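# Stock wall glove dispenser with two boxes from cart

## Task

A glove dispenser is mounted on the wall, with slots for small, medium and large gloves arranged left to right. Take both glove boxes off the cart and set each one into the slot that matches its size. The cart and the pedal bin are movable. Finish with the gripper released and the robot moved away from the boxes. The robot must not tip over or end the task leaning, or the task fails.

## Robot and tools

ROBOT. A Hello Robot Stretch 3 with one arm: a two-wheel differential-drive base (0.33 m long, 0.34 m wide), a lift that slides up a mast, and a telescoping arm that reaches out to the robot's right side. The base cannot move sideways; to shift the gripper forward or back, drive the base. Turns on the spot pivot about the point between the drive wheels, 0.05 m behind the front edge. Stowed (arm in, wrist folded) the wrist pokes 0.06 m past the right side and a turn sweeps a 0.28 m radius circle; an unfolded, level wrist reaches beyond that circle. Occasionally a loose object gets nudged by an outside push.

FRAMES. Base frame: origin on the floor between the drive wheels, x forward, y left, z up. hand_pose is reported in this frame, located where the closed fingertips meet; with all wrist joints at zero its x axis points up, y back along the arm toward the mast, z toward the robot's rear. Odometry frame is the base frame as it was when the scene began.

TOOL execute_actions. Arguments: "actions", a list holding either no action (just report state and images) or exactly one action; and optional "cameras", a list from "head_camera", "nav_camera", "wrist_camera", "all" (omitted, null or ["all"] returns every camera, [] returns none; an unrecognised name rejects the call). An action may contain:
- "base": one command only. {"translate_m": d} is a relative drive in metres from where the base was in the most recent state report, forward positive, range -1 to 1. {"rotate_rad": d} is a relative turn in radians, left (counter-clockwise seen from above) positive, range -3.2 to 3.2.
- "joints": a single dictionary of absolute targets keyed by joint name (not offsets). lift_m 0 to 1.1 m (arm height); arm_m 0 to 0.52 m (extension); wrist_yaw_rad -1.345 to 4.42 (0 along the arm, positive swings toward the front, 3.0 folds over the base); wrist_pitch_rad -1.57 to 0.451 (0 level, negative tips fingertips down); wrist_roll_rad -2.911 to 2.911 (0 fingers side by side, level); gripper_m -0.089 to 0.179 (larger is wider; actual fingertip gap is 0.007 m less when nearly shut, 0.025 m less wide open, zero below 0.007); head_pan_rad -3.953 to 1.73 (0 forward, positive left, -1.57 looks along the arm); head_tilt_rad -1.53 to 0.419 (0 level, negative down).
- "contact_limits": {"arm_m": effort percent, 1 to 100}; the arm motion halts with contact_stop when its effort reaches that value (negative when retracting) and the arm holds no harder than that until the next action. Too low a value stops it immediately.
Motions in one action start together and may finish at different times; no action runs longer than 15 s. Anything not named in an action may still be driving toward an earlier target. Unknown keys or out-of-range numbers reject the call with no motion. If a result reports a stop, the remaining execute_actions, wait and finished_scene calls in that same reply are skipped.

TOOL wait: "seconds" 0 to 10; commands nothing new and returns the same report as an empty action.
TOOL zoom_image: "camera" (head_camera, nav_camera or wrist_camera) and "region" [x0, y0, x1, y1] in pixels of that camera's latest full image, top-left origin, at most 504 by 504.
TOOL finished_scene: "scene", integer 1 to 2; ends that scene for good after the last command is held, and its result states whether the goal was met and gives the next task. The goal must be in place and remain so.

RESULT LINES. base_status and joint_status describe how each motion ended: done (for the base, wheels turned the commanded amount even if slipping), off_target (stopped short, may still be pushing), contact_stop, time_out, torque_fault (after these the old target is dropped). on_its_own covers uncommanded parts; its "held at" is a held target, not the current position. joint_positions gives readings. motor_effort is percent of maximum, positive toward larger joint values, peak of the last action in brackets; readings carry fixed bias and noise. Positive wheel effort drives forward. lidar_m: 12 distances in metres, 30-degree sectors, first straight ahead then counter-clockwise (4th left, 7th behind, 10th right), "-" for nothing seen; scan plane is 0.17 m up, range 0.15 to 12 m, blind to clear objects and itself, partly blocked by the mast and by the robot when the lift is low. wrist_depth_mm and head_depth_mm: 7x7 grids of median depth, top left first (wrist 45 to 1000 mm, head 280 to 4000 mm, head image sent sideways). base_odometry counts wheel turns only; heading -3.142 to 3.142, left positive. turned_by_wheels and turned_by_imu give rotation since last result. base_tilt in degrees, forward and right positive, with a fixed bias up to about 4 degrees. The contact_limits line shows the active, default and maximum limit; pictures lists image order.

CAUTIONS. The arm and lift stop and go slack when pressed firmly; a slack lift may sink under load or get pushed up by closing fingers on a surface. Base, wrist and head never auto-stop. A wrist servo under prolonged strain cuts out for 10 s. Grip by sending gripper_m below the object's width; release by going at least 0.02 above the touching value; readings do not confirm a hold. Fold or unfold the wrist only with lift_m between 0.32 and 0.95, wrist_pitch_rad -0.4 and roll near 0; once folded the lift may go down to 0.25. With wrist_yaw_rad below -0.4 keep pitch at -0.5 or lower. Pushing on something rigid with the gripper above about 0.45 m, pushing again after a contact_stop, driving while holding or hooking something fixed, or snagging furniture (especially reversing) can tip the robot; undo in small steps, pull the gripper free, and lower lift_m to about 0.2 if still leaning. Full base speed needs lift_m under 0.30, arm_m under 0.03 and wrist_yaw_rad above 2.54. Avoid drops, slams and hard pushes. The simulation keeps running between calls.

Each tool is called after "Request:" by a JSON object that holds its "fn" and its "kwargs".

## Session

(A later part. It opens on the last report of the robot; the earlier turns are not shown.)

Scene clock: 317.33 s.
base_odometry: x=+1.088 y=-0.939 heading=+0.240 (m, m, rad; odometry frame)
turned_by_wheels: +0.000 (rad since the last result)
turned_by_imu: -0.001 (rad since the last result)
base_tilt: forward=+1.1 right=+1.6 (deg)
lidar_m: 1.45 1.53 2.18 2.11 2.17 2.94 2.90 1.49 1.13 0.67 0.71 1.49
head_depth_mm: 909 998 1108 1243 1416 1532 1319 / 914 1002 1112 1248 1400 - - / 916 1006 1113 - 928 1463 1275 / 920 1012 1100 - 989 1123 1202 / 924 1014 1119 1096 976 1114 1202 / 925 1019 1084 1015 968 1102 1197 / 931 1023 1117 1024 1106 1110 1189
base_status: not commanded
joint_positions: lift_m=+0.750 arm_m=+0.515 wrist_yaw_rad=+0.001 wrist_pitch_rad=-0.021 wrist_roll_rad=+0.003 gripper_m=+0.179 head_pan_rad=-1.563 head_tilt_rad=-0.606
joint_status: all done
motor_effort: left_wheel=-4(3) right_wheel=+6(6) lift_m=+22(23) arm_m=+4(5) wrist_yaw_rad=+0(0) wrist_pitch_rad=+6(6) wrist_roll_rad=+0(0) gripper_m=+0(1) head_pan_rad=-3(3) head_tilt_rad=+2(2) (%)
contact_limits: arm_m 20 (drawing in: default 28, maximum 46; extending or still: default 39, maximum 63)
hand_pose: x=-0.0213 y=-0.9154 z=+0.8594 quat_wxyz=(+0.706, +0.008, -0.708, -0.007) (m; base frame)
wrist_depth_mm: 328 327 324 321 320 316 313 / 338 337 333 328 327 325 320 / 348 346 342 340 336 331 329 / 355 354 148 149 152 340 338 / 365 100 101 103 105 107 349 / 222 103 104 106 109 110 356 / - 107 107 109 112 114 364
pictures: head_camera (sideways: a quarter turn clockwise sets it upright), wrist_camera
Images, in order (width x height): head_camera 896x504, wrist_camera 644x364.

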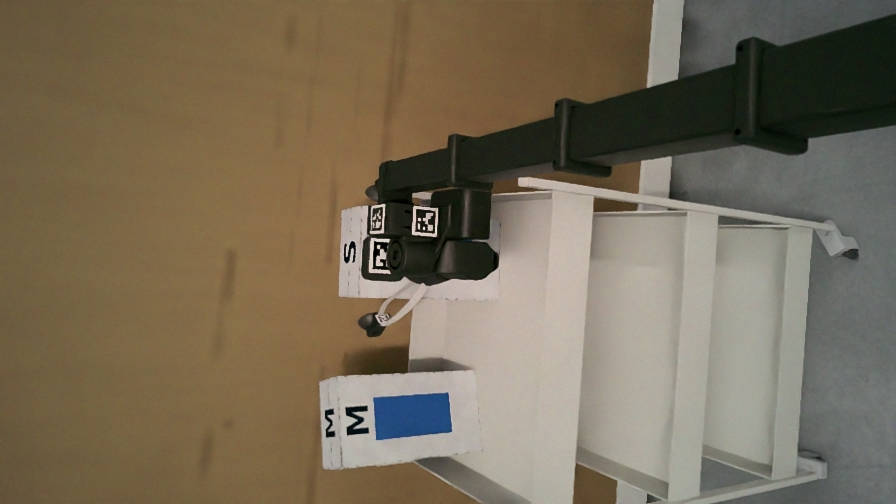

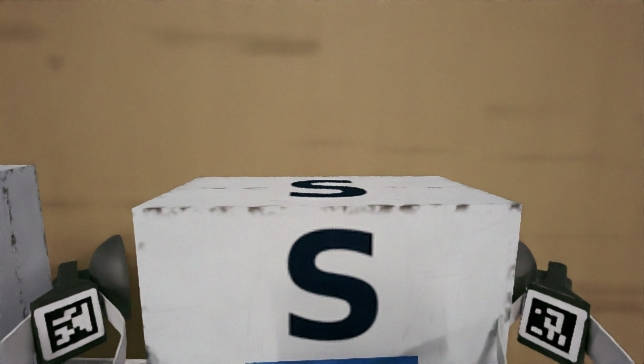

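Request:
{"fn": "execute_actions", "kwargs": {"actions": [{"joints": {"gripper_m": 0.095}}], "cameras": ["head_camera", "wrist_camera"]}}

Scene clock: 335.07 s.
base_odometry: x=+1.088 y=-0.939 heading=+0.240 (m, m, rad; odometry frame)
turned_by_wheels: +0.000 (rad since the last result)
turned_by_imu: -0.001 (rad since the last result)
base_tilt: forward=+1.1 right=+1.6 (deg)
lidar_m: 1.45 1.52 2.18 2.11 2.17 2.95 2.89 1.49 1.13 0.67 0.71 1.48
head_depth_mm: 910 1000 1108 1248 1415 1535 1322 / 913 997 1113 1246 1400 - - / 917 1005 1113 - 927 1471 1266 / 920 1012 1077 1021 987 1121 1206 / 924 1017 1112 1098 977 1111 1206 / 928 1019 1082 1014 969 1104 1198 / 930 1028 1117 1024 1110 1110 1188
base_status: not commanded
joint_positions: lift_m=+0.750 arm_m=+0.515 wrist_yaw_rad=-0.004 wrist_pitch_rad=-0.019 wrist_roll_rad=+0.003 gripper_m=+0.096 head_pan_rad=-1.563 head_tilt_rad=-0.606
joint_status: all done
motor_effort: left_wheel=-6(6) right_wheel=+9(9) lift_m=+22(22) arm_m=+4(4) wrist_yaw_rad=+3(3) wrist_pitch_rad=+6(6) wrist_roll_rad=+0(0) gripper_m=-16(89) head_pan_rad=-3(3) head_tilt_rad=+2(2) (%)
hand_pose: x=-0.0225 y=-0.9155 z=+0.8600 quat_wxyz=(+0.706, +0.005, -0.708, -0.008) (m; base frame)
wrist_depth_mm: 330 327 324 323 319 314 314 / 337 333 332 330 327 327 325 / 347 344 342 338 336 334 331 / 355 350 146 140 139 343 342 / 365 360 118 120 123 351 347 / 372 119 120 122 125 361 359 / 222 383 122 124 127 372 367
pictures: head_camera (sideways: a quarter turn clockwise sets it upright), wrist_camera
Images, in order (width x height): head_camera 896x504, wrist_camera 644x364.

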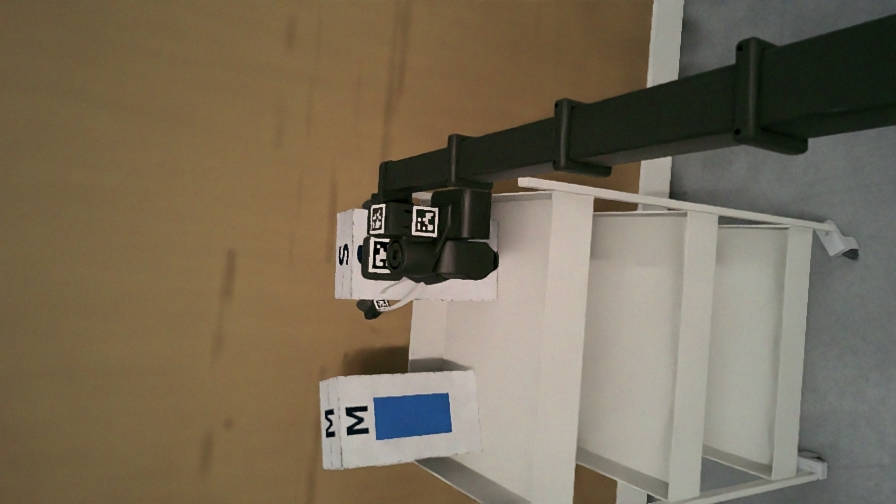

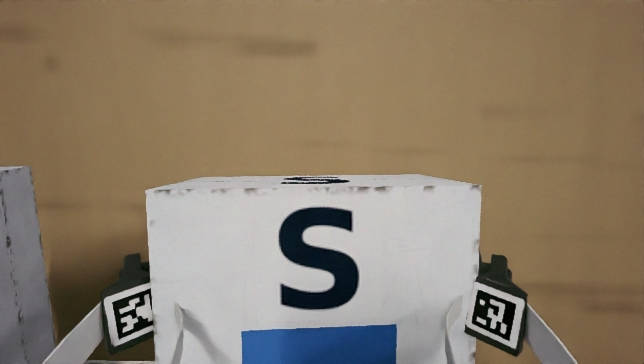

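Request:
{"fn": "execute_actions", "kwargs": {"actions": [{"joints": {"gripper_m": 0.06}}], "cameras": ["wrist_camera"]}}

Scene clock: 342.30 s.
base_odometry: x=+1.088 y=-0.939 heading=+0.240 (m, m, rad; odometry frame)
turned_by_wheels: +0.000 (rad since the last result)
turned_by_imu: -0.001 (rad since the last result)
base_tilt: forward=+1.1 right=+1.6 (deg)
lidar_m: 1.44 1.52 2.17 2.12 2.17 2.95 2.88 1.50 1.13 0.67 0.71 1.48
head_depth_mm: 908 997 1105 1244 1420 1537 1320 / 914 1005 1112 1254 1397 - - / 917 1006 1118 - 926 1470 1264 / 917 1010 1072 1021 988 1124 1207 / 925 1017 1115 1096 979 1113 1202 / 928 1021 1081 1015 968 1104 1195 / 932 1027 1119 1025 1111 1109 1193
base_status: not commanded
joint_positions: lift_m=+0.750 arm_m=+0.515 wrist_yaw_rad=-0.005 wrist_pitch_rad=-0.019 wrist_roll_rad=+0.003 gripper_m=+0.061 head_pan_rad=-1.563 head_tilt_rad=-0.606
joint_status: all done
motor_effort: left_wheel=-6(6) right_wheel=+9(9) lift_m=+22(23) arm_m=+3(4) wrist_yaw_rad=+4(2) wrist_pitch_rad=+5(6) wrist_roll_rad=+0(0) gripper_m=-27(98) head_pan_rad=-3(3) head_tilt_rad=+2(2) (%)
hand_pose: x=-0.0226 y=-0.9155 z=+0.8600 quat_wxyz=(+0.706, +0.005, -0.708, -0.009) (m; base frame)
wrist_depth_mm: 327 327 325 321 320 317 318 / 338 336 334 331 328 324 325 / 345 344 341 341 335 337 330 / 352 354 146 140 139 340 343 / 362 362 118 121 123 351 349 / 371 119 120 122 125 358 358 / 223 121 122 124 127 376 367
pictures: wrist_camera
Images, in order (width x height): wrist_camera 644x364.

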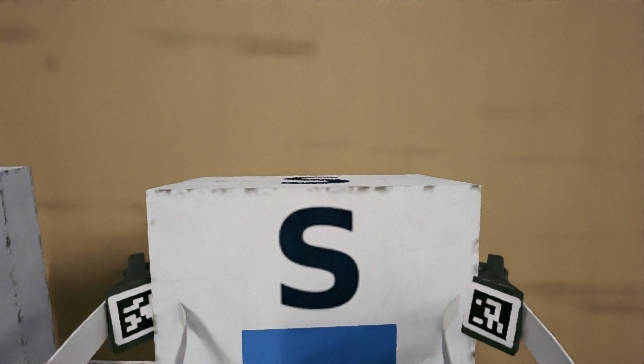

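Now lift the box clear of the tray rim.

Request:
{"fn": "execute_actions", "kwargs": {"actions": [{"joints": {"lift_m": 0.87}}], "cameras": ["head_camera", "wrist_camera"]}}

Scene clock: 347.57 s.
base_odometry: x=+1.088 y=-0.939 heading=+0.240 (m, m, rad; odometry frame)
turned_by_wheels: +0.000 (rad since the last result)
turned_by_imu: -0.001 (rad since the last result)
base_tilt: forward=+1.1 right=+1.7 (deg)
lidar_m: 1.44 1.53 2.17 2.11 2.17 2.95 2.89 1.49 1.13 0.67 0.71 1.48
head_depth_mm: 909 999 1106 1229 - - - / 911 1003 1097 - 1443 1478 1274 / 917 1006 - 1235 1402 1503 1270 / 919 1006 - 1027 988 1119 1207 / 925 1014 1109 1100 975 1113 1207 / 928 1018 1084 1015 969 1103 1200 / 933 1026 1122 1024 1109 1110 1190
base_status: not commanded
joint_positions: lift_m=+0.870 arm_m=+0.515 wrist_yaw_rad=-0.001 wrist_pitch_rad=-0.067 wrist_roll_rad=+0.003 gripper_m=+0.082 head_pan_rad=-1.563 head_tilt_rad=-0.606
joint_status: all done
on_its_own: gripper_m is held at +0.081, not at your +0.060, by its stall guard, which is not easing now
motor_effort: left_wheel=-4(6) right_wheel=+6(10) lift_m=+32(32) arm_m=+3(4) wrist_yaw_rad=+0(3) wrist_pitch_rad=+20(21) wrist_roll_rad=+0(0) gripper_m=-19(23) head_pan_rad=-3(3) head_tilt_rad=+2(2) (%)
hand_pose: x=-0.0217 y=-0.9138 z=+0.9671 quat_wxyz=(+0.706, +0.024, -0.708, -0.025) (m; base frame)
wrist_depth_mm: 324 321 319 316 313 312 310 / 333 330 330 326 321 320 318 / 344 342 338 334 334 330 328 / 356 349 159 153 153 345 342 / 374 364 119 121 124 355 350 / 390 119 120 123 125 364 367 / 219 400 122 124 127 392 379
pictures: head_camera (sideways: a quarter turn clockwise sets it upright), wrist_camera
Images, in order (width x height): head_camera 896x504, wrist_camera 644x364.

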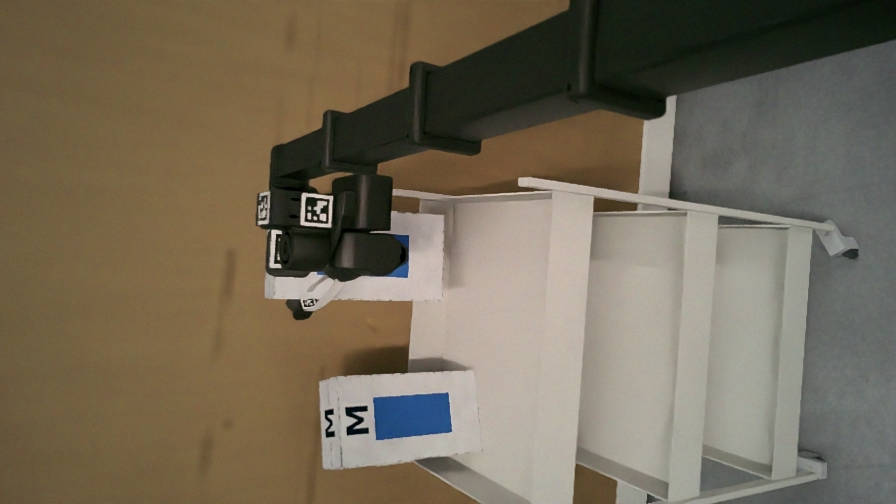

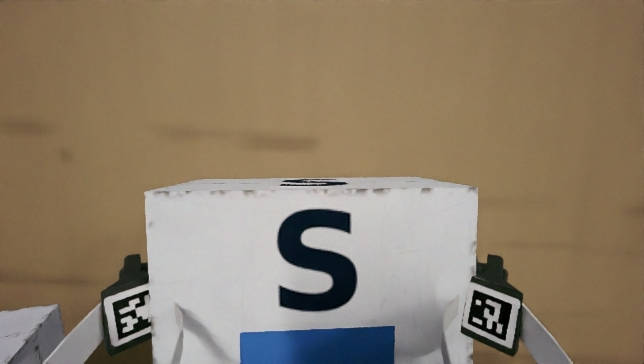

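Request:
{"fn": "execute_actions", "kwargs": {"actions": [{"joints": {"arm_m": 0.05, "lift_m": 0.89}}], "cameras": ["head_camera", "wrist_camera"]}}

Scene clock: 375.50 s.
base_odometry: x=+1.088 y=-0.939 heading=+0.240 (m, m, rad; odometry frame)
turned_by_wheels: +0.000 (rad since the last result)
turned_by_imu: -0.001 (rad since the last result)
base_tilt: forward=+1.1 right=+1.6 (deg)
lidar_m: 1.45 1.53 2.17 2.11 2.17 2.95 2.89 1.49 1.13 0.67 0.71 1.48
head_depth_mm: 911 996 1110 1243 1388 - - / 913 1004 1112 1251 1397 - - / 917 1008 1116 490 494 - - / 920 1010 1126 482 - - - / 925 1013 1127 1069 501 1081 1206 / 928 1019 1082 1017 970 1106 1197 / 932 1023 1123 1026 1110 1106 1187
base_status: not commanded
joint_positions: lift_m=+0.890 arm_m=+0.050 wrist_yaw_rad=-0.001 wrist_pitch_rad=-0.067 wrist_roll_rad=+0.003 gripper_m=+0.082 head_pan_rad=-1.563 head_tilt_rad=-0.606
joint_status: all done
on_its_own: gripper_m is held at +0.081, not at your +0.060, by its stall guard, which is not easing now
motor_effort: left_wheel=-3(4) right_wheel=+6(5) lift_m=+31(31) arm_m=-3(4) wrist_yaw_rad=+1(2) wrist_pitch_rad=+20(20) wrist_roll_rad=+0(0) gripper_m=-18(19) head_pan_rad=-3(3) head_tilt_rad=+2(2) (%)
hand_pose: x=-0.0216 y=-0.4492 z=+0.9871 quat_wxyz=(+0.706, +0.024, -0.708, -0.024) (m; base frame)
wrist_depth_mm: 789 768 768 759 748 753 737 / 813 798 797 795 790 777 787 / 820 834 829 814 794 790 802 / 881 856 160 154 153 827 817 / 903 889 119 121 124 854 850 / 925 119 121 122 125 882 872 / 973 449 122 124 127 940 917
pictures: head_camera (sideways: a quarter turn clockwise sets it upright), wrist_camera
Images, in order (width x height): head_camera 896x504, wrist_camera 644x364.

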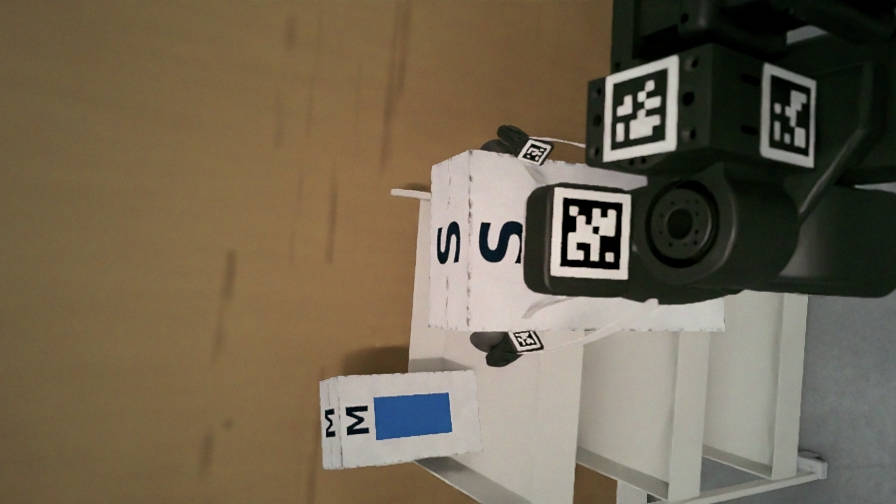

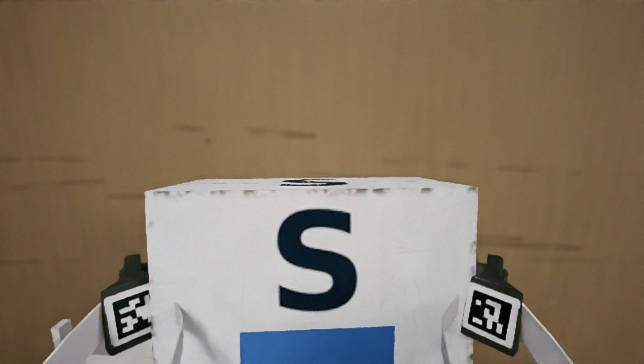

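Request:
{"fn": "execute_actions", "kwargs": {"actions": [{"base": {"rotate_rad": 0.94}, "joints": {"head_pan_rad": 0.0, "head_tilt_rad": -0.6}}], "cameras": ["head_camera", "nav_camera"]}}

Scene clock: 383.13 s.
base_odometry: x=+1.088 y=-0.939 heading=+1.180 (m, m, rad; odometry frame)
turned_by_wheels: +0.940 (rad since the last result)
turned_by_imu: +0.947 (rad since the last result)
base_tilt: forward=+1.1 right=+1.6 (deg)
lidar_m: 1.95 2.14 2.11 2.77 2.98 1.66 1.16 0.67 0.69 1.49 1.45 1.48
head_depth_mm: 1545 1628 1706 1838 1847 1531 1289 / 1707 1820 1930 2078 1872 1521 1280 / 1905 2046 2220 2299 1848 1497 1270 / 2150 2356 2569 2394 1835 1493 1260 / 2482 2753 2978 2355 1812 1480 1252 / 2463 2710 2939 2326 1818 1476 1243 / 2318 2549 2754 2294 1785 1459 1242
base_status: done
joint_positions: lift_m=+0.890 arm_m=+0.050 wrist_yaw_rad=+0.000 wrist_pitch_rad=-0.067 wrist_roll_rad=+0.003 gripper_m=+0.082 head_pan_rad=-0.007 head_tilt_rad=-0.606
joint_status: all done
on_its_own: gripper_m is held at +0.081, not at your +0.060, by its stall guard, which is not easing now
motor_effort: left_wheel=-4(9) right_wheel=+6(13) lift_m=+31(31) arm_m=-3(3) wrist_yaw_rad=+1(2) wrist_pitch_rad=+20(20) wrist_roll_rad=+0(0) gripper_m=-19(20) head_pan_rad=+4(47) head_tilt_rad=+2(2) (%)
hand_pose: x=-0.0215 y=-0.4493 z=+0.9871 quat_wxyz=(+0.706, +0.024, -0.708, -0.024) (m; base frame)
wrist_depth_mm: 917 - - - - 884 713 / 951 - - - - 903 723 / 984 - - - - 887 750 / 972 - 160 153 152 921 754 / 1000 - 119 121 124 919 759 / - 119 120 122 125 881 766 / - - 122 124 127 940 578
pictures: head_camera (sideways: a quarter turn clockwise sets it upright), nav_camera (sideways: a quarter turn counterclockwise sets it upright)
Images, in order (width x height): head_camera 896x504, nav_camera 672x504.

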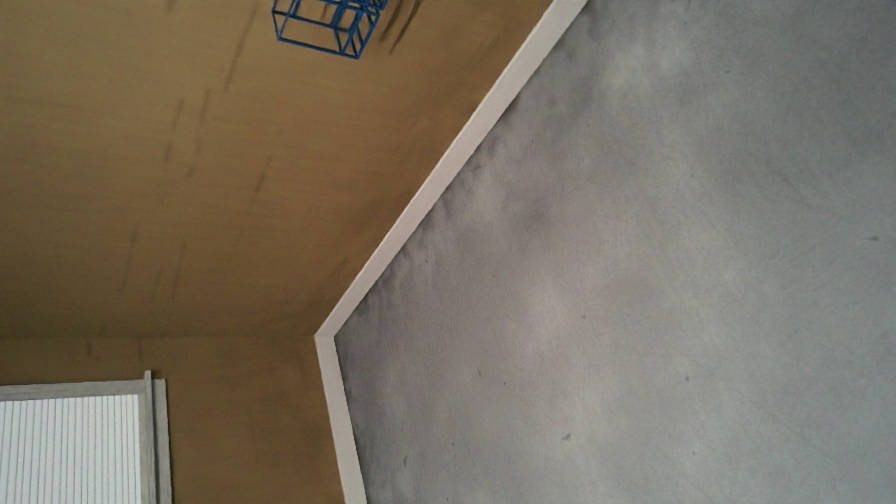

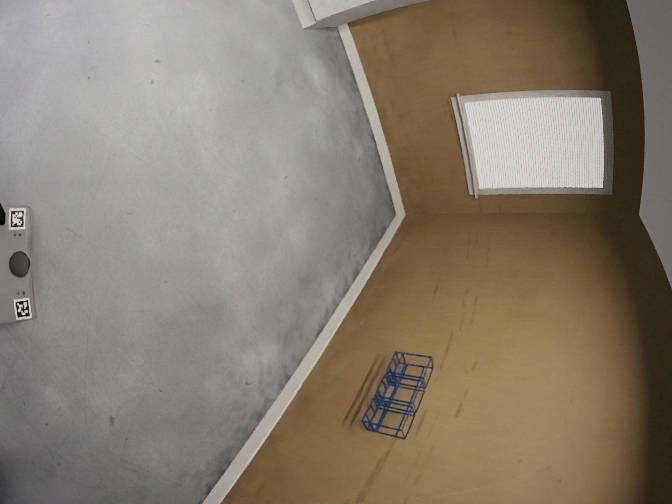

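Request:
{"fn": "execute_actions", "kwargs": {"actions": [{"base": {"translate_m": 1.0}, "joints": {"head_pan_rad": -0.6, "head_tilt_rad": -0.5}}], "cameras": ["head_camera"]}}

Request:
{"fn": "execute_actions", "kwargs": {"actions": [{"base": {"translate_m": 0.34}, "joints": {"head_pan_rad": -0.9, "head_tilt_rad": -0.6}}], "cameras": ["head_camera"]}}

Request:
{"fn": "execute_actions", "kwargs": {"actions": [{"base": {"rotate_rad": 0.625}, "joints": {"head_pan_rad": -1.57, "head_tilt_rad": -0.7}}], "cameras": ["head_camera", "wrist_camera"]}}

Scene clock: 402.60 s.
base_odometry: x=+1.469 y=-0.014 heading=+1.180 (m, m, rad; odometry frame)
turned_by_wheels: +0.000 (rad since the last result)
turned_by_imu: +0.000 (rad since the last result)
base_tilt: forward=+1.1 right=+1.6 (deg)
lidar_m: 1.22 1.83 1.57 1.64 3.42 2.90 1.60 1.52 1.34 0.95 0.90 0.92
head_depth_mm: 719 768 826 895 970 1070 1188 / 742 799 860 934 1011 1129 1247 / 771 829 893 978 1066 1192 1290 / 799 861 936 1023 1129 1261 1331 / 829 899 980 1074 1194 1342 1331 / 863 938 1024 1132 1266 1424 1325 / 899 981 1079 1197 1340 1496 1316
base_status: done
joint_positions: lift_m=+0.890 arm_m=+0.050 wrist_yaw_rad=+0.000 wrist_pitch_rad=-0.067 wrist_roll_rad=+0.003 gripper_m=+0.082 head_pan_rad=-0.593 head_tilt_rad=-0.507
joint_status: all done
on_its_own: gripper_m is held at +0.081, not at your +0.060, by its stall guard, which is not easing now
motor_effort: left_wheel=-5(5) right_wheel=+6(13) lift_m=+31(31) arm_m=-3(3) wrist_yaw_rad=+0(0) wrist_pitch_rad=+20(20) wrist_roll_rad=+0(0) gripper_m=-19(20) head_pan_rad=-3(36) head_tilt_rad=+3(10) (%)
hand_pose: x=-0.0215 y=-0.4493 z=+0.9871 quat_wxyz=(+0.706, +0.024, -0.708, -0.024) (m; base frame)
wrist_depth_mm: 491 550 634 767 923 - - / 504 572 655 792 965 - - / 516 579 678 796 - - - / 534 582 160 153 153 - - / 535 574 119 121 124 - - / 543 119 120 123 125 - - / 551 509 122 124 127 - -
pictures: head_camera (sideways: a quarter turn clockwise sets it upright)
Images, in order (width x height): head_camera 896x504.

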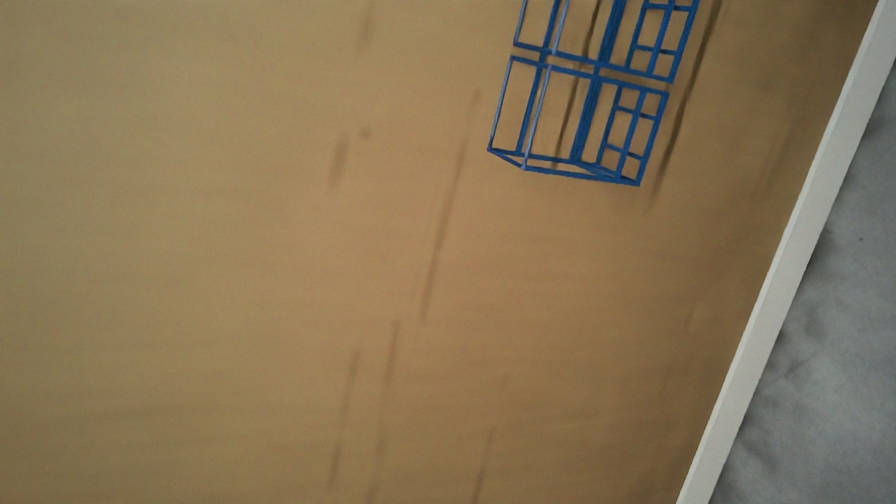

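Scene clock: 407.07 s.
base_odometry: x=+1.599 y=+0.300 heading=+1.180 (m, m, rad; odometry frame)
turned_by_wheels: +0.000 (rad since the last result)
turned_by_imu: +0.000 (rad since the last result)
base_tilt: forward=+1.1 right=+1.6 (deg)
lidar_m: 0.97 1.54 1.58 1.50 3.07 3.32 1.90 1.83 1.07 0.75 0.72 0.73
head_depth_mm: 568 621 684 766 852 997 1177 / 572 625 691 773 861 1014 1192 / 576 631 698 780 888 1025 1194 / 580 636 705 790 896 1039 1202 / 585 642 712 799 910 1057 1204 / 591 647 718 808 920 1074 1208 / 596 654 726 818 932 1090 1218
base_status: done
joint_positions: lift_m=+0.890 arm_m=+0.050 wrist_yaw_rad=+0.000 wrist_pitch_rad=-0.067 wrist_roll_rad=+0.003 gripper_m=+0.082 head_pan_rad=-0.893 head_tilt_rad=-0.592
joint_status: all done
on_its_own: gripper_m is held at +0.081, not at your +0.060, by its stall guard, which is not easing now
motor_effort: left_wheel=-4(6) right_wheel=+6(13) lift_m=+31(31) arm_m=-2(3) wrist_yaw_rad=+0(0) wrist_pitch_rad=+20(20) wrist_roll_rad=+0(0) gripper_m=-19(18) head_pan_rad=-3(26) head_tilt_rad=-4(12) (%)
hand_pose: x=-0.0215 y=-0.4493 z=+0.9871 quat_wxyz=(+0.706, +0.024, -0.708, -0.024) (m; base frame)
wrist_depth_mm: 353 402 456 547 659 858 - / 360 408 471 557 694 922 - / 369 417 484 586 739 958 - / 377 420 159 154 153 - - / 386 415 119 121 124 - - / 393 119 120 123 125 - - / 396 348 122 124 127 - -
pictures: head_camera (sideways: a quarter turn clockwise sets it upright)
Images, in order (width x height): head_camera 896x504.

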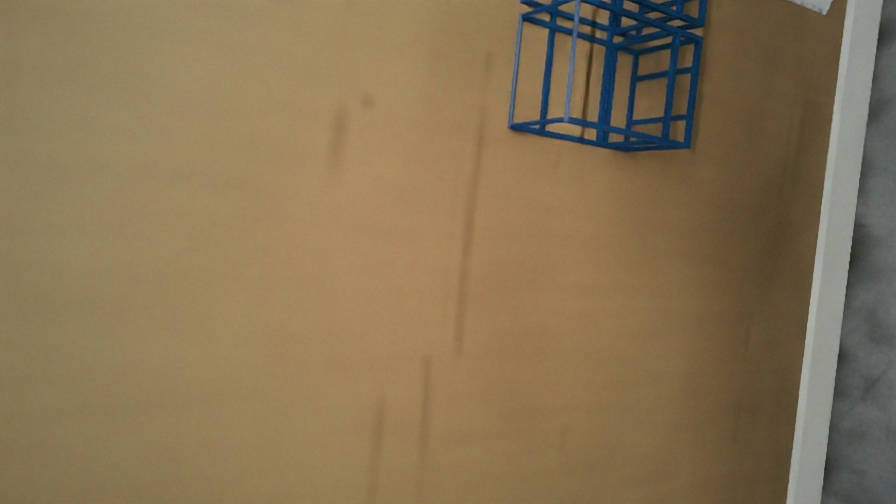

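Scene clock: 409.07 s.
base_odometry: x=+1.599 y=+0.300 heading=+1.804 (m, m, rad; odometry frame)
turned_by_wheels: +0.625 (rad since the last result)
turned_by_imu: +0.630 (rad since the last result)
base_tilt: forward=+1.1 right=+1.5 (deg)
lidar_m: 1.54 1.58 1.50 3.61 3.01 1.83 1.83 0.97 0.74 0.71 0.75 1.07
head_depth_mm: 581 645 728 835 906 - - / 583 649 732 838 - - - / 586 653 724 469 - - 1170 / 588 655 728 462 - - 1186 / 590 658 734 472 552 1226 1200 / 593 662 750 862 1020 1234 1194 / 597 666 754 869 1025 1255 1191
base_status: done
joint_positions: lift_m=+0.890 arm_m=+0.050 wrist_yaw_rad=+0.000 wrist_pitch_rad=-0.067 wrist_roll_rad=+0.003 gripper_m=+0.082 head_pan_rad=-1.563 head_tilt_rad=-0.691
joint_status: all done
on_its_own: gripper_m is held at +0.081, not at your +0.060, by its stall guard, which is not easing now
motor_effort: left_wheel=-4(11) right_wheel=+6(14) lift_m=+31(31) arm_m=-3(4) wrist_yaw_rad=+0(0) wrist_pitch_rad=+20(20) wrist_roll_rad=+0(0) gripper_m=-20(19) head_pan_rad=-3(37) head_tilt_rad=-4(12) (%)
hand_pose: x=-0.0215 y=-0.4492 z=+0.9871 quat_wxyz=(+0.706, +0.024, -0.708, -0.024) (m; base frame)
wrist_depth_mm: 398 397 394 388 381 380 382 / 412 411 408 401 397 393 395 / 422 425 415 414 416 405 408 / 440 433 160 153 153 422 416 / 455 450 119 121 124 441 433 / 477 119 120 122 125 449 449 / 491 487 122 124 128 465 465
pictures: head_camera (sideways: a quarter turn clockwise sets it upright), wrist_camera
Images, in order (width x height): head_camera 896x504, wrist_camera 644x364.

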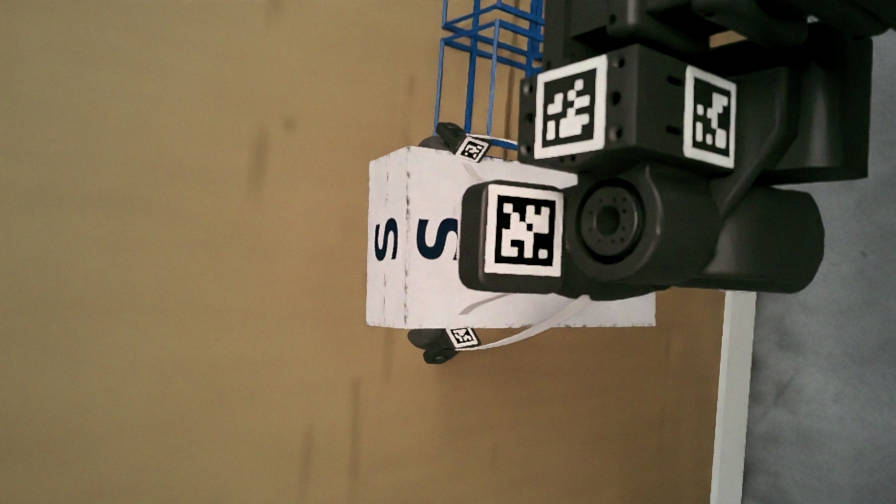

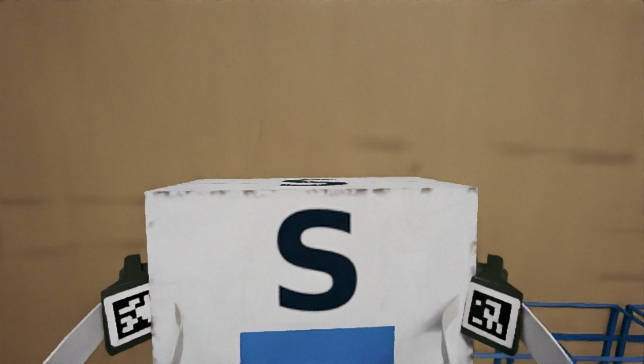

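Request:
{"fn": "zoom_image", "kwargs": {"camera": "wrist_camera", "region": [400, 230, 644, 364]}}

Request:
{"fn": "zoom_image", "kwargs": {"camera": "head_camera", "region": [380, 0, 700, 200]}}

Region (400, 230, 644, 364) of wrist_camera's 644x364 image, scaled by 2.066; it fills the top 277 rows of this view, and the rest is white.

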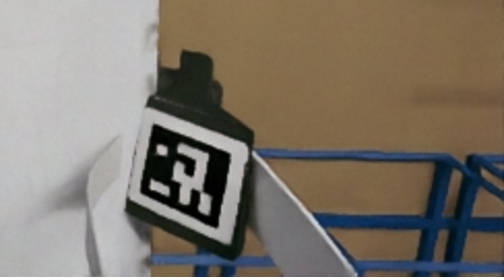

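Region (380, 0, 700, 200) of head_camera's 896x504 image, scaled by 1.575, with more detail than that image has; it fills the top 315 rows of this view, and the rest is white.

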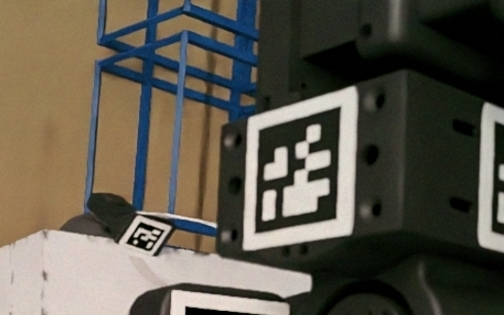

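Request:
{"fn": "execute_actions", "kwargs": {"actions": [{"base": {"translate_m": -0.184}, "joints": {"lift_m": 0.96, "head_tilt_rad": -0.8}}], "cameras": ["head_camera", "wrist_camera", "nav_camera"]}}

Scene clock: 531.97 s.
base_odometry: x=+1.641 y=+0.121 heading=+1.804 (m, m, rad; odometry frame)
turned_by_wheels: +0.000 (rad since the last result)
turned_by_imu: -0.002 (rad since the last result)
base_tilt: forward=+1.1 right=+1.6 (deg)
lidar_m: 1.72 1.63 1.67 3.61 2.76 1.66 1.91 0.95 0.72 0.71 0.74 1.06
head_depth_mm: 585 659 - - - 1313 1186 / 586 651 - - - 1306 1180 / 589 631 - - - 1303 1171 / 592 634 - - - 1303 1165 / 595 651 432 871 1135 1303 1157 / 599 679 784 934 1143 1303 1152 / 601 683 791 937 1153 1307 1146
base_status: done
joint_positions: lift_m=+0.960 arm_m=+0.050 wrist_yaw_rad=+0.000 wrist_pitch_rad=-0.067 wrist_roll_rad=+0.003 gripper_m=+0.082 head_pan_rad=-1.563 head_tilt_rad=-0.790
joint_status: all done
on_its_own: gripper_m is held at +0.081, not at your +0.060, by its stall guard, which is not easing now
motor_effort: left_wheel=-4(11) right_wheel=+6(7) lift_m=+31(31) arm_m=-3(3) wrist_yaw_rad=+1(1) wrist_pitch_rad=+20(20) wrist_roll_rad=+0(0) gripper_m=-19(19) head_pan_rad=-3(3) head_tilt_rad=-4(12) (%)
hand_pose: x=-0.0215 y=-0.4492 z=+1.0571 quat_wxyz=(+0.706, +0.024, -0.708, -0.024) (m; base frame)
wrist_depth_mm: 388 389 384 378 377 369 373 / 402 396 396 394 390 389 382 / 419 412 409 405 398 399 398 / 437 425 160 154 153 414 413 / 448 436 119 121 124 429 425 / 469 119 120 123 126 440 440 / 483 487 122 124 127 466 450
pictures: head_camera (sideways: a quarter turn clockwise sets it upright), nav_camera (sideways: a quarter turn counterclockwise sets it upright), wrist_camera
Images, in order (width x height): head_camera 896x504, nav_camera 672x504, wrist_camera 644x364.

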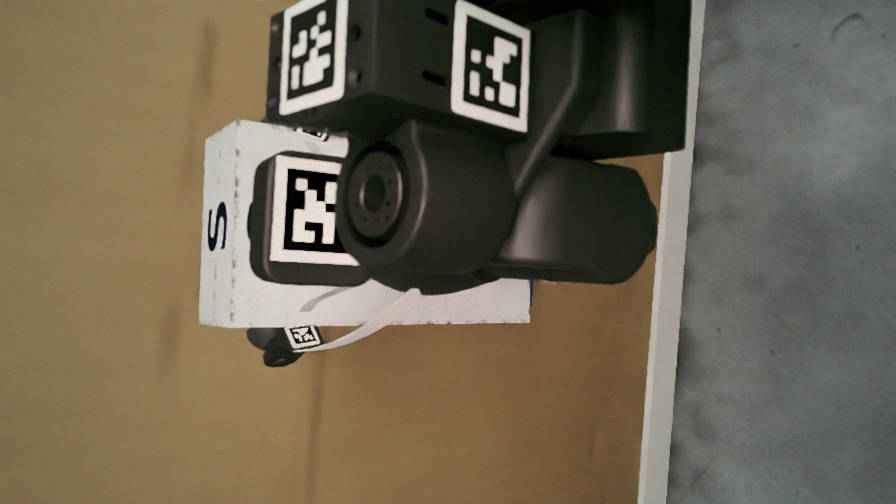

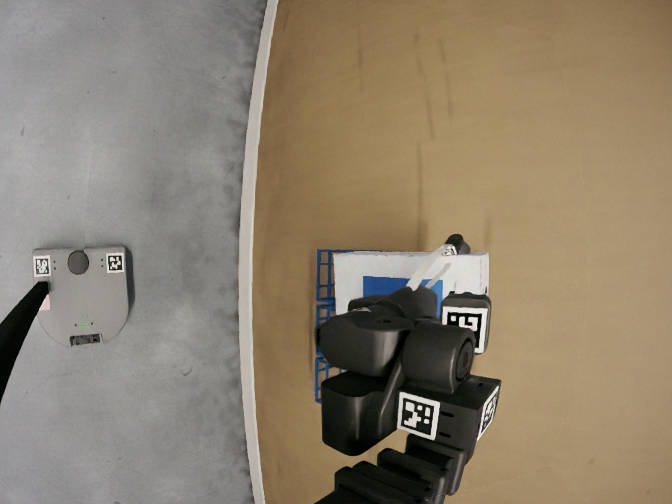

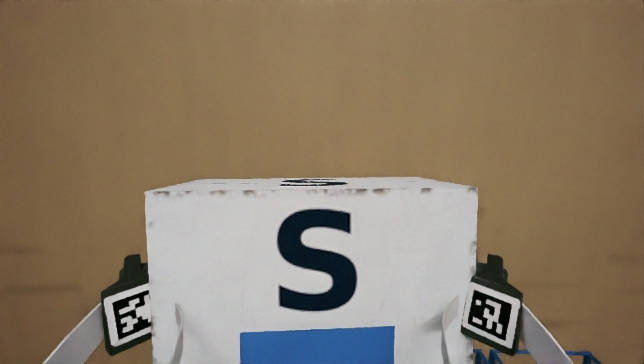

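Request:
{"fn": "execute_actions", "kwargs": {"actions": [{"joints": {"lift_m": 0.115, "arm_m": 0.10, "head_pan_rad": -1.7, "head_tilt_rad": -0.8}}], "cameras": ["head_camera", "wrist_camera"]}}

Scene clock: 611.87 s.
base_odometry: x=+1.641 y=+0.121 heading=+1.804 (m, m, rad; odometry frame)
turned_by_wheels: +0.000 (rad since the last result)
turned_by_imu: -0.002 (rad since the last result)
base_tilt: forward=+1.1 right=+1.6 (deg)
lidar_m: 1.72 1.63 1.67 3.62 2.76 1.66 1.91 0.96 0.72 0.45 0.74 1.06
head_depth_mm: 609 693 802 933 1184 1347 1183 / 604 685 795 875 1174 1339 1181 / 600 680 788 914 1153 1329 1171 / 595 675 782 908 1139 1308 1160 / 590 668 772 906 1124 1281 1114 / 588 663 767 883 1107 1287 1152 / 582 659 758 893 1091 1264 1148
base_status: not commanded
joint_positions: lift_m=+0.115 arm_m=+0.100 wrist_yaw_rad=+0.000 wrist_pitch_rad=-0.067 wrist_roll_rad=+0.003 gripper_m=+0.082 head_pan_rad=-1.693 head_tilt_rad=-0.790
joint_status: all done
on_its_own: gripper_m is held at +0.081, not at your +0.060, by its stall guard, which is not easing now
motor_effort: left_wheel=-4(4) right_wheel=+6(7) lift_m=+27(26) arm_m=+3(4) wrist_yaw_rad=+0(0) wrist_pitch_rad=+20(20) wrist_roll_rad=+0(0) gripper_m=-18(20) head_pan_rad=-3(18) head_tilt_rad=-5(4) (%)
hand_pose: x=-0.0215 y=-0.4988 z=+0.2123 quat_wxyz=(+0.706, +0.024, -0.708, -0.024) (m; base frame)
wrist_depth_mm: 339 338 336 330 330 327 325 / 352 351 344 342 342 339 335 / 364 360 358 355 353 349 345 / 380 373 160 154 153 361 359 / 391 383 119 121 124 373 371 / 394 119 120 123 125 379 379 / 403 384 122 124 127 389 387
pictures: head_camera (sideways: a quarter turn clockwise sets it upright), wrist_camera
Images, in order (width x height): head_camera 896x504, wrist_camera 644x364.

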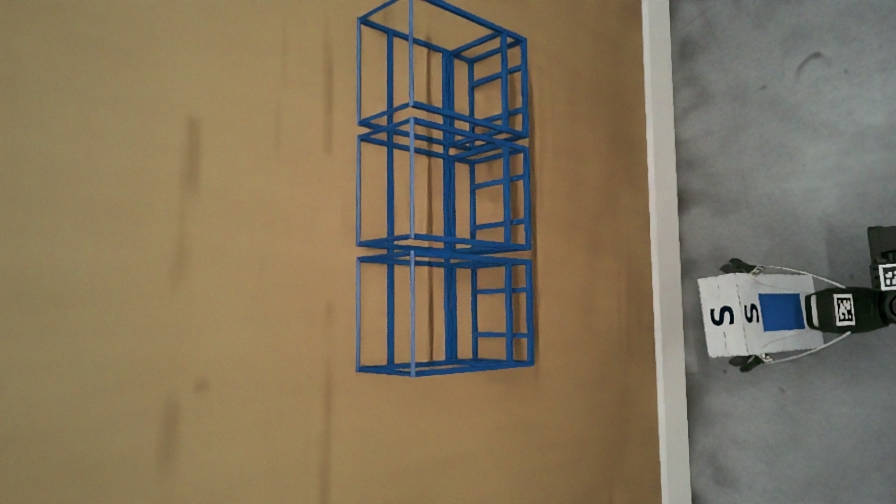

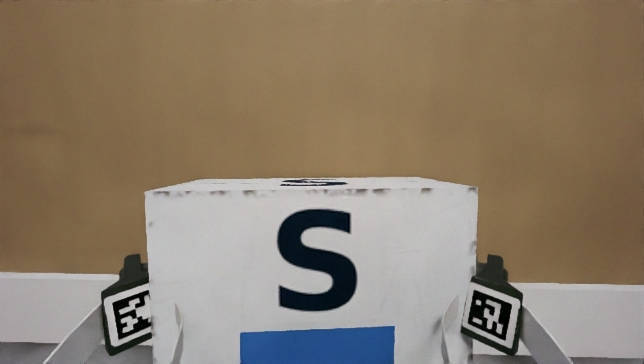

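Clear view of the rack now. Let me zoom in.

Request:
{"fn": "zoom_image", "kwargs": {"camera": "head_camera", "region": [330, 100, 830, 400]}}

Region (330, 100, 830, 400) of head_camera's 896x504 image, scaled by 1.008, with more detail than that image has; it fills the top 302 rows of this view, and the rest is white.

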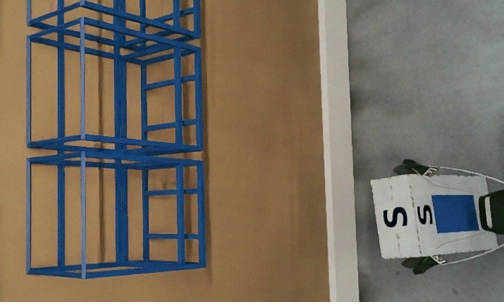

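Request:
{"fn": "zoom_image", "kwargs": {"camera": "head_camera", "region": [340, 220, 560, 400]}}

Request:
{"fn": "zoom_image", "kwargs": {"camera": "head_camera", "region": [680, 220, 896, 400]}}

Region (340, 220, 560, 400) of head_camera's 896x504 image, scaled by 2.291, with more detail than that image has; it fills the top 412 rows of this view, and the rest is white.

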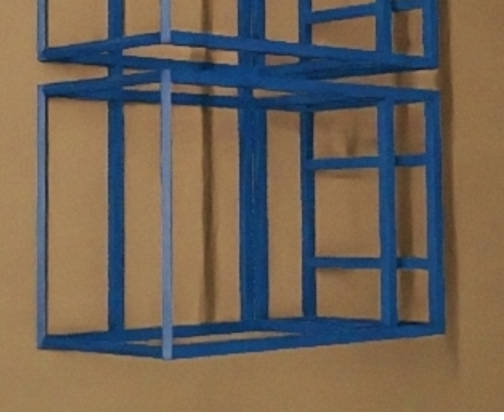

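Region (680, 220, 896, 400) of head_camera's 896x504 image, scaled by 2.333, with more detail than that image has.

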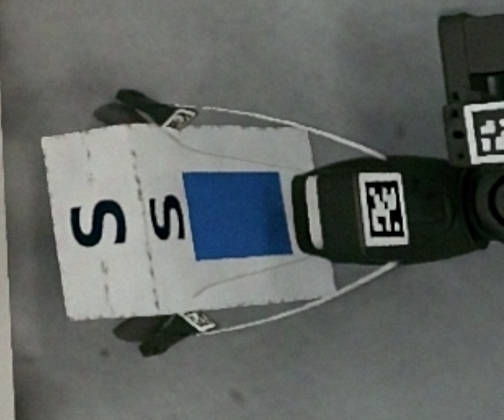

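Request:
{"fn": "execute_actions", "kwargs": {"actions": [{"joints": {"lift_m": 0.097, "head_tilt_rad": -1.1, "head_pan_rad": -1.57}}], "cameras": ["head_camera", "wrist_camera"]}}

Scene clock: 732.77 s.
base_odometry: x=+1.641 y=+0.121 heading=+1.804 (m, m, rad; odometry frame)
turned_by_wheels: +0.000 (rad since the last result)
turned_by_imu: -0.001 (rad since the last result)
base_tilt: forward=+1.1 right=+1.6 (deg)
lidar_m: 1.72 1.63 1.67 3.61 2.76 1.66 1.91 0.96 0.72 0.45 0.74 1.06
head_depth_mm: 667 775 919 1322 1343 1223 1123 / 668 802 970 1332 1336 1218 1129 / 673 783 1006 1352 1327 1225 - / 676 793 950 1306 1264 1199 - / 681 818 1031 1361 1294 1198 1104 / 685 825 1037 1377 1302 1195 1096 / 690 832 1050 1372 1301 1181 1087
base_status: not commanded
joint_positions: lift_m=+0.097 arm_m=+0.100 wrist_yaw_rad=+0.000 wrist_pitch_rad=-0.050 wrist_roll_rad=+0.003 gripper_m=+0.082 head_pan_rad=-1.577 head_tilt_rad=-1.086
joint_status: all done
on_its_own: gripper_m is held at +0.081, not at your +0.060, by its stall guard, which is not easing now
motor_effort: left_wheel=-4(4) right_wheel=+6(6) lift_m=+24(25) arm_m=+3(3) wrist_yaw_rad=+0(0) wrist_pitch_rad=+15(20) wrist_roll_rad=+0(0) gripper_m=-19(19) head_pan_rad=+3(17) head_tilt_rad=-5(22) (%)
hand_pose: x=-0.0215 y=-0.4994 z=+0.1988 quat_wxyz=(+0.706, +0.018, -0.708, -0.018) (m; base frame)
wrist_depth_mm: 340 340 338 336 333 332 328 / 351 351 349 348 341 340 338 / 362 366 360 357 354 354 347 / 375 372 163 154 153 358 357 / 388 383 119 121 125 372 369 / 388 119 120 123 126 374 369 / 399 246 121 124 127 369 377
pictures: head_camera (sideways: a quarter turn clockwise sets it upright), wrist_camera
Images, in order (width x height): head_camera 896x504, wrist_camera 644x364.

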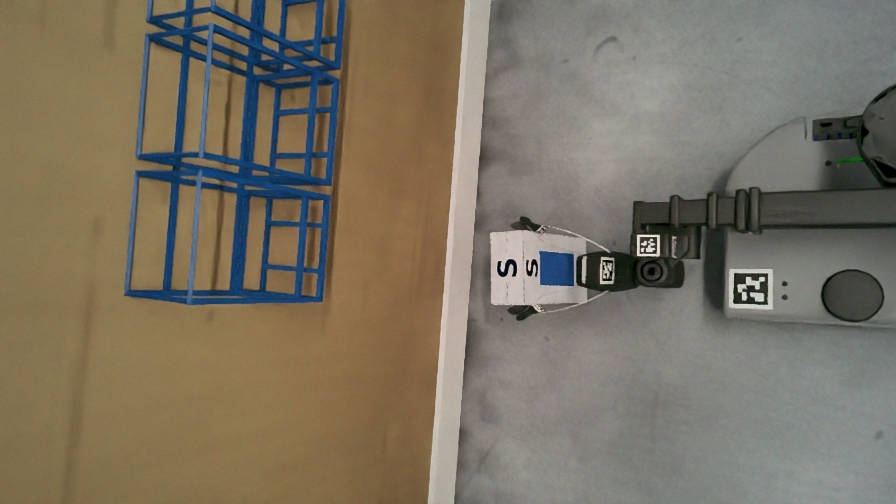

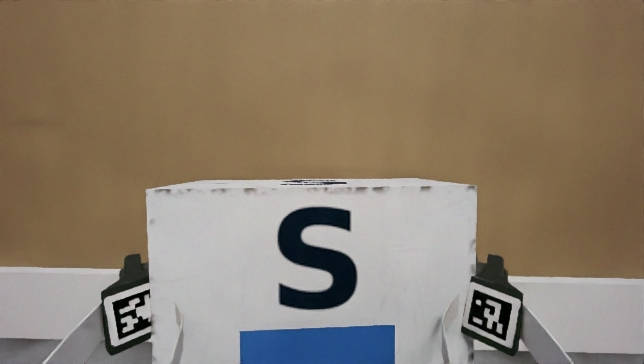

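Request:
{"fn": "execute_actions", "kwargs": {"actions": [{"joints": {"lift_m": 0.089}}], "cameras": ["wrist_camera"]}}

Scene clock: 736.97 s.
base_odometry: x=+1.641 y=+0.121 heading=+1.804 (m, m, rad; odometry frame)
turned_by_wheels: +0.000 (rad since the last result)
turned_by_imu: -0.001 (rad since the last result)
base_tilt: forward=+1.1 right=+1.6 (deg)
lidar_m: 1.72 1.63 1.67 3.61 2.76 1.66 1.90 0.96 0.72 0.46 0.74 1.06
head_depth_mm: 665 774 917 1322 1341 1222 1127 / 671 801 970 1334 1336 1213 1133 / 674 783 1007 1352 1328 1224 - / 677 791 951 1308 1266 1198 - / 682 819 1034 1354 1298 1200 1104 / 686 827 1040 1371 1303 1191 1100 / 689 831 1050 1370 1296 1185 1090
base_status: not commanded
joint_positions: lift_m=+0.089 arm_m=+0.100 wrist_yaw_rad=+0.000 wrist_pitch_rad=-0.022 wrist_roll_rad=+0.003 gripper_m=+0.082 head_pan_rad=-1.577 head_tilt_rad=-1.086
joint_status: all done
on_its_own: gripper_m is held at +0.081, not at your +0.060, by its stall guard, which is not easing now
motor_effort: left_wheel=-4(4) right_wheel=+6(6) lift_m=+22(22) arm_m=+4(4) wrist_yaw_rad=+1(1) wrist_pitch_rad=+6(15) wrist_roll_rad=+0(0) gripper_m=-19(20) head_pan_rad=+4(3) head_tilt_rad=-6(5) (%)
hand_pose: x=-0.0215 y=-0.5004 z=+0.1982 quat_wxyz=(+0.706, +0.008, -0.708, -0.008) (m; base frame)
wrist_depth_mm: 345 342 340 338 338 335 330 / 359 354 353 346 344 345 341 / 366 361 359 354 355 351 348 / 379 370 363 158 155 361 360 / 387 381 120 122 125 369 367 / 389 119 121 123 125 371 369 / 392 120 121 123 126 379 371
pictures: wrist_camera
Images, in order (width x height): wrist_camera 644x364.

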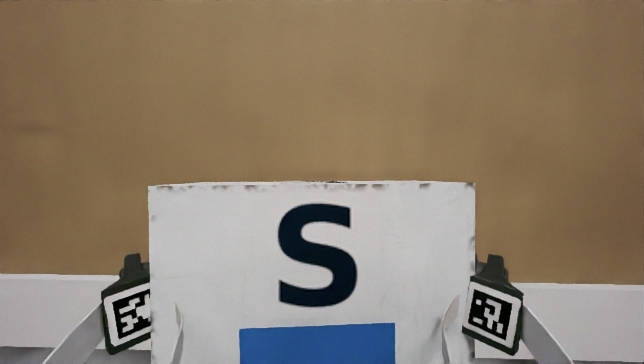

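Request:
{"fn": "execute_actions", "kwargs": {"actions": [{"joints": {"gripper_m": 0.165}}], "cameras": []}}

Request:
{"fn": "execute_actions", "kwargs": {"actions": [{"joints": {"lift_m": 0.11}}], "cameras": ["head_camera", "wrist_camera"]}}

Scene clock: 752.87 s.
base_odometry: x=+1.641 y=+0.121 heading=+1.804 (m, m, rad; odometry frame)
turned_by_wheels: +0.000 (rad since the last result)
turned_by_imu: -0.001 (rad since the last result)
base_tilt: forward=+1.1 right=+1.6 (deg)
lidar_m: 1.72 1.62 1.67 3.61 2.75 1.65 1.91 0.95 0.72 0.45 0.74 1.06
head_depth_mm: 665 774 918 1318 1349 1225 1123 / 671 801 972 1335 1338 1217 1130 / 671 782 1009 1349 1329 1229 - / 678 793 950 1312 1258 1201 - / 681 819 1030 1355 1295 1200 1102 / 686 824 1038 1375 1305 1192 1094 / 690 832 1048 1374 1295 1183 1086
base_status: not commanded
joint_positions: lift_m=+0.089 arm_m=+0.100 wrist_yaw_rad=+0.000 wrist_pitch_rad=-0.020 wrist_roll_rad=+0.003 gripper_m=+0.165 head_pan_rad=-1.577 head_tilt_rad=-1.086
joint_status: all done
motor_effort: left_wheel=-4(4) right_wheel=+6(6) lift_m=+22(22) arm_m=+4(3) wrist_yaw_rad=+0(0) wrist_pitch_rad=+6(6) wrist_roll_rad=+0(0) gripper_m=+1(83) head_pan_rad=+4(4) head_tilt_rad=-5(5) (%)
hand_pose: x=-0.0215 y=-0.5004 z=+0.1985 quat_wxyz=(+0.706, +0.007, -0.708, -0.008) (m; base frame)
wrist_depth_mm: 347 346 343 338 336 333 332 / 354 352 350 349 343 341 340 / 369 365 363 358 351 350 346 / 375 370 370 364 361 361 357 / 383 106 107 109 112 364 364 / 390 107 109 111 113 115 375 / - 109 110 112 115 117 371
pictures: none
No camera images: the call's "cameras" was empty. Leave "cameras" out to get every camera's image.

Scene clock: 753.80 s.
base_odometry: x=+1.641 y=+0.121 heading=+1.804 (m, m, rad; odometry frame)
turned_by_wheels: +0.000 (rad since the last result)
turned_by_imu: +0.000 (rad since the last result)
base_tilt: forward=+1.1 right=+1.6 (deg)
lidar_m: 1.72 1.63 1.67 3.63 2.76 1.66 1.91 0.95 0.72 0.44 0.75 1.06
head_depth_mm: 666 775 920 1321 1345 1226 1122 / 668 802 973 1333 1333 1211 1127 / 673 784 1008 1355 1334 1228 - / 676 793 951 1307 1192 1201 - / 682 818 1030 1359 1296 1195 1100 / 686 825 1038 1376 1300 1191 1094 / 690 832 1048 1374 1299 1183 1090
base_status: not commanded
joint_positions: lift_m=+0.110 arm_m=+0.100 wrist_yaw_rad=+0.000 wrist_pitch_rad=-0.020 wrist_roll_rad=+0.003 gripper_m=+0.165 head_pan_rad=-1.577 head_tilt_rad=-1.086
joint_status: all done
motor_effort: left_wheel=-4(4) right_wheel=+6(6) lift_m=+27(30) arm_m=+3(3) wrist_yaw_rad=-1(1) wrist_pitch_rad=+6(6) wrist_roll_rad=+0(0) gripper_m=+1(0) head_pan_rad=+4(4) head_tilt_rad=-5(5) (%)
hand_pose: x=-0.0215 y=-0.5004 z=+0.2193 quat_wxyz=(+0.706, +0.007, -0.708, -0.008) (m; base frame)
wrist_depth_mm: 346 345 342 340 334 334 333 / 356 354 351 344 345 343 340 / 366 363 359 358 352 349 348 / 375 374 371 365 363 361 359 / 385 379 145 144 145 366 369 / 392 107 108 111 113 115 375 / - 109 110 112 114 117 373
pictures: head_camera (sideways: a quarter turn clockwise sets it upright), wrist_camera
Images, in order (width x height): head_camera 896x504, wrist_camera 644x364.

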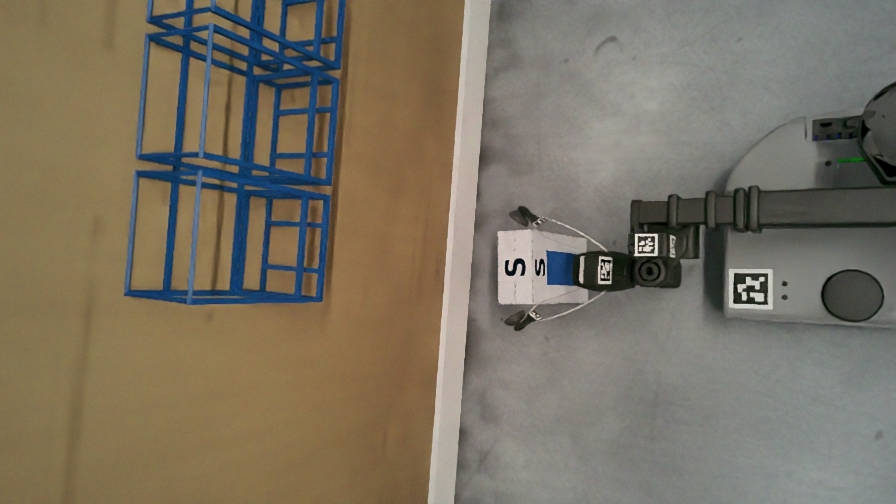

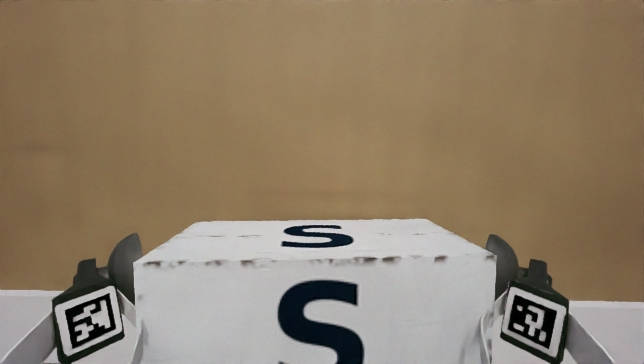

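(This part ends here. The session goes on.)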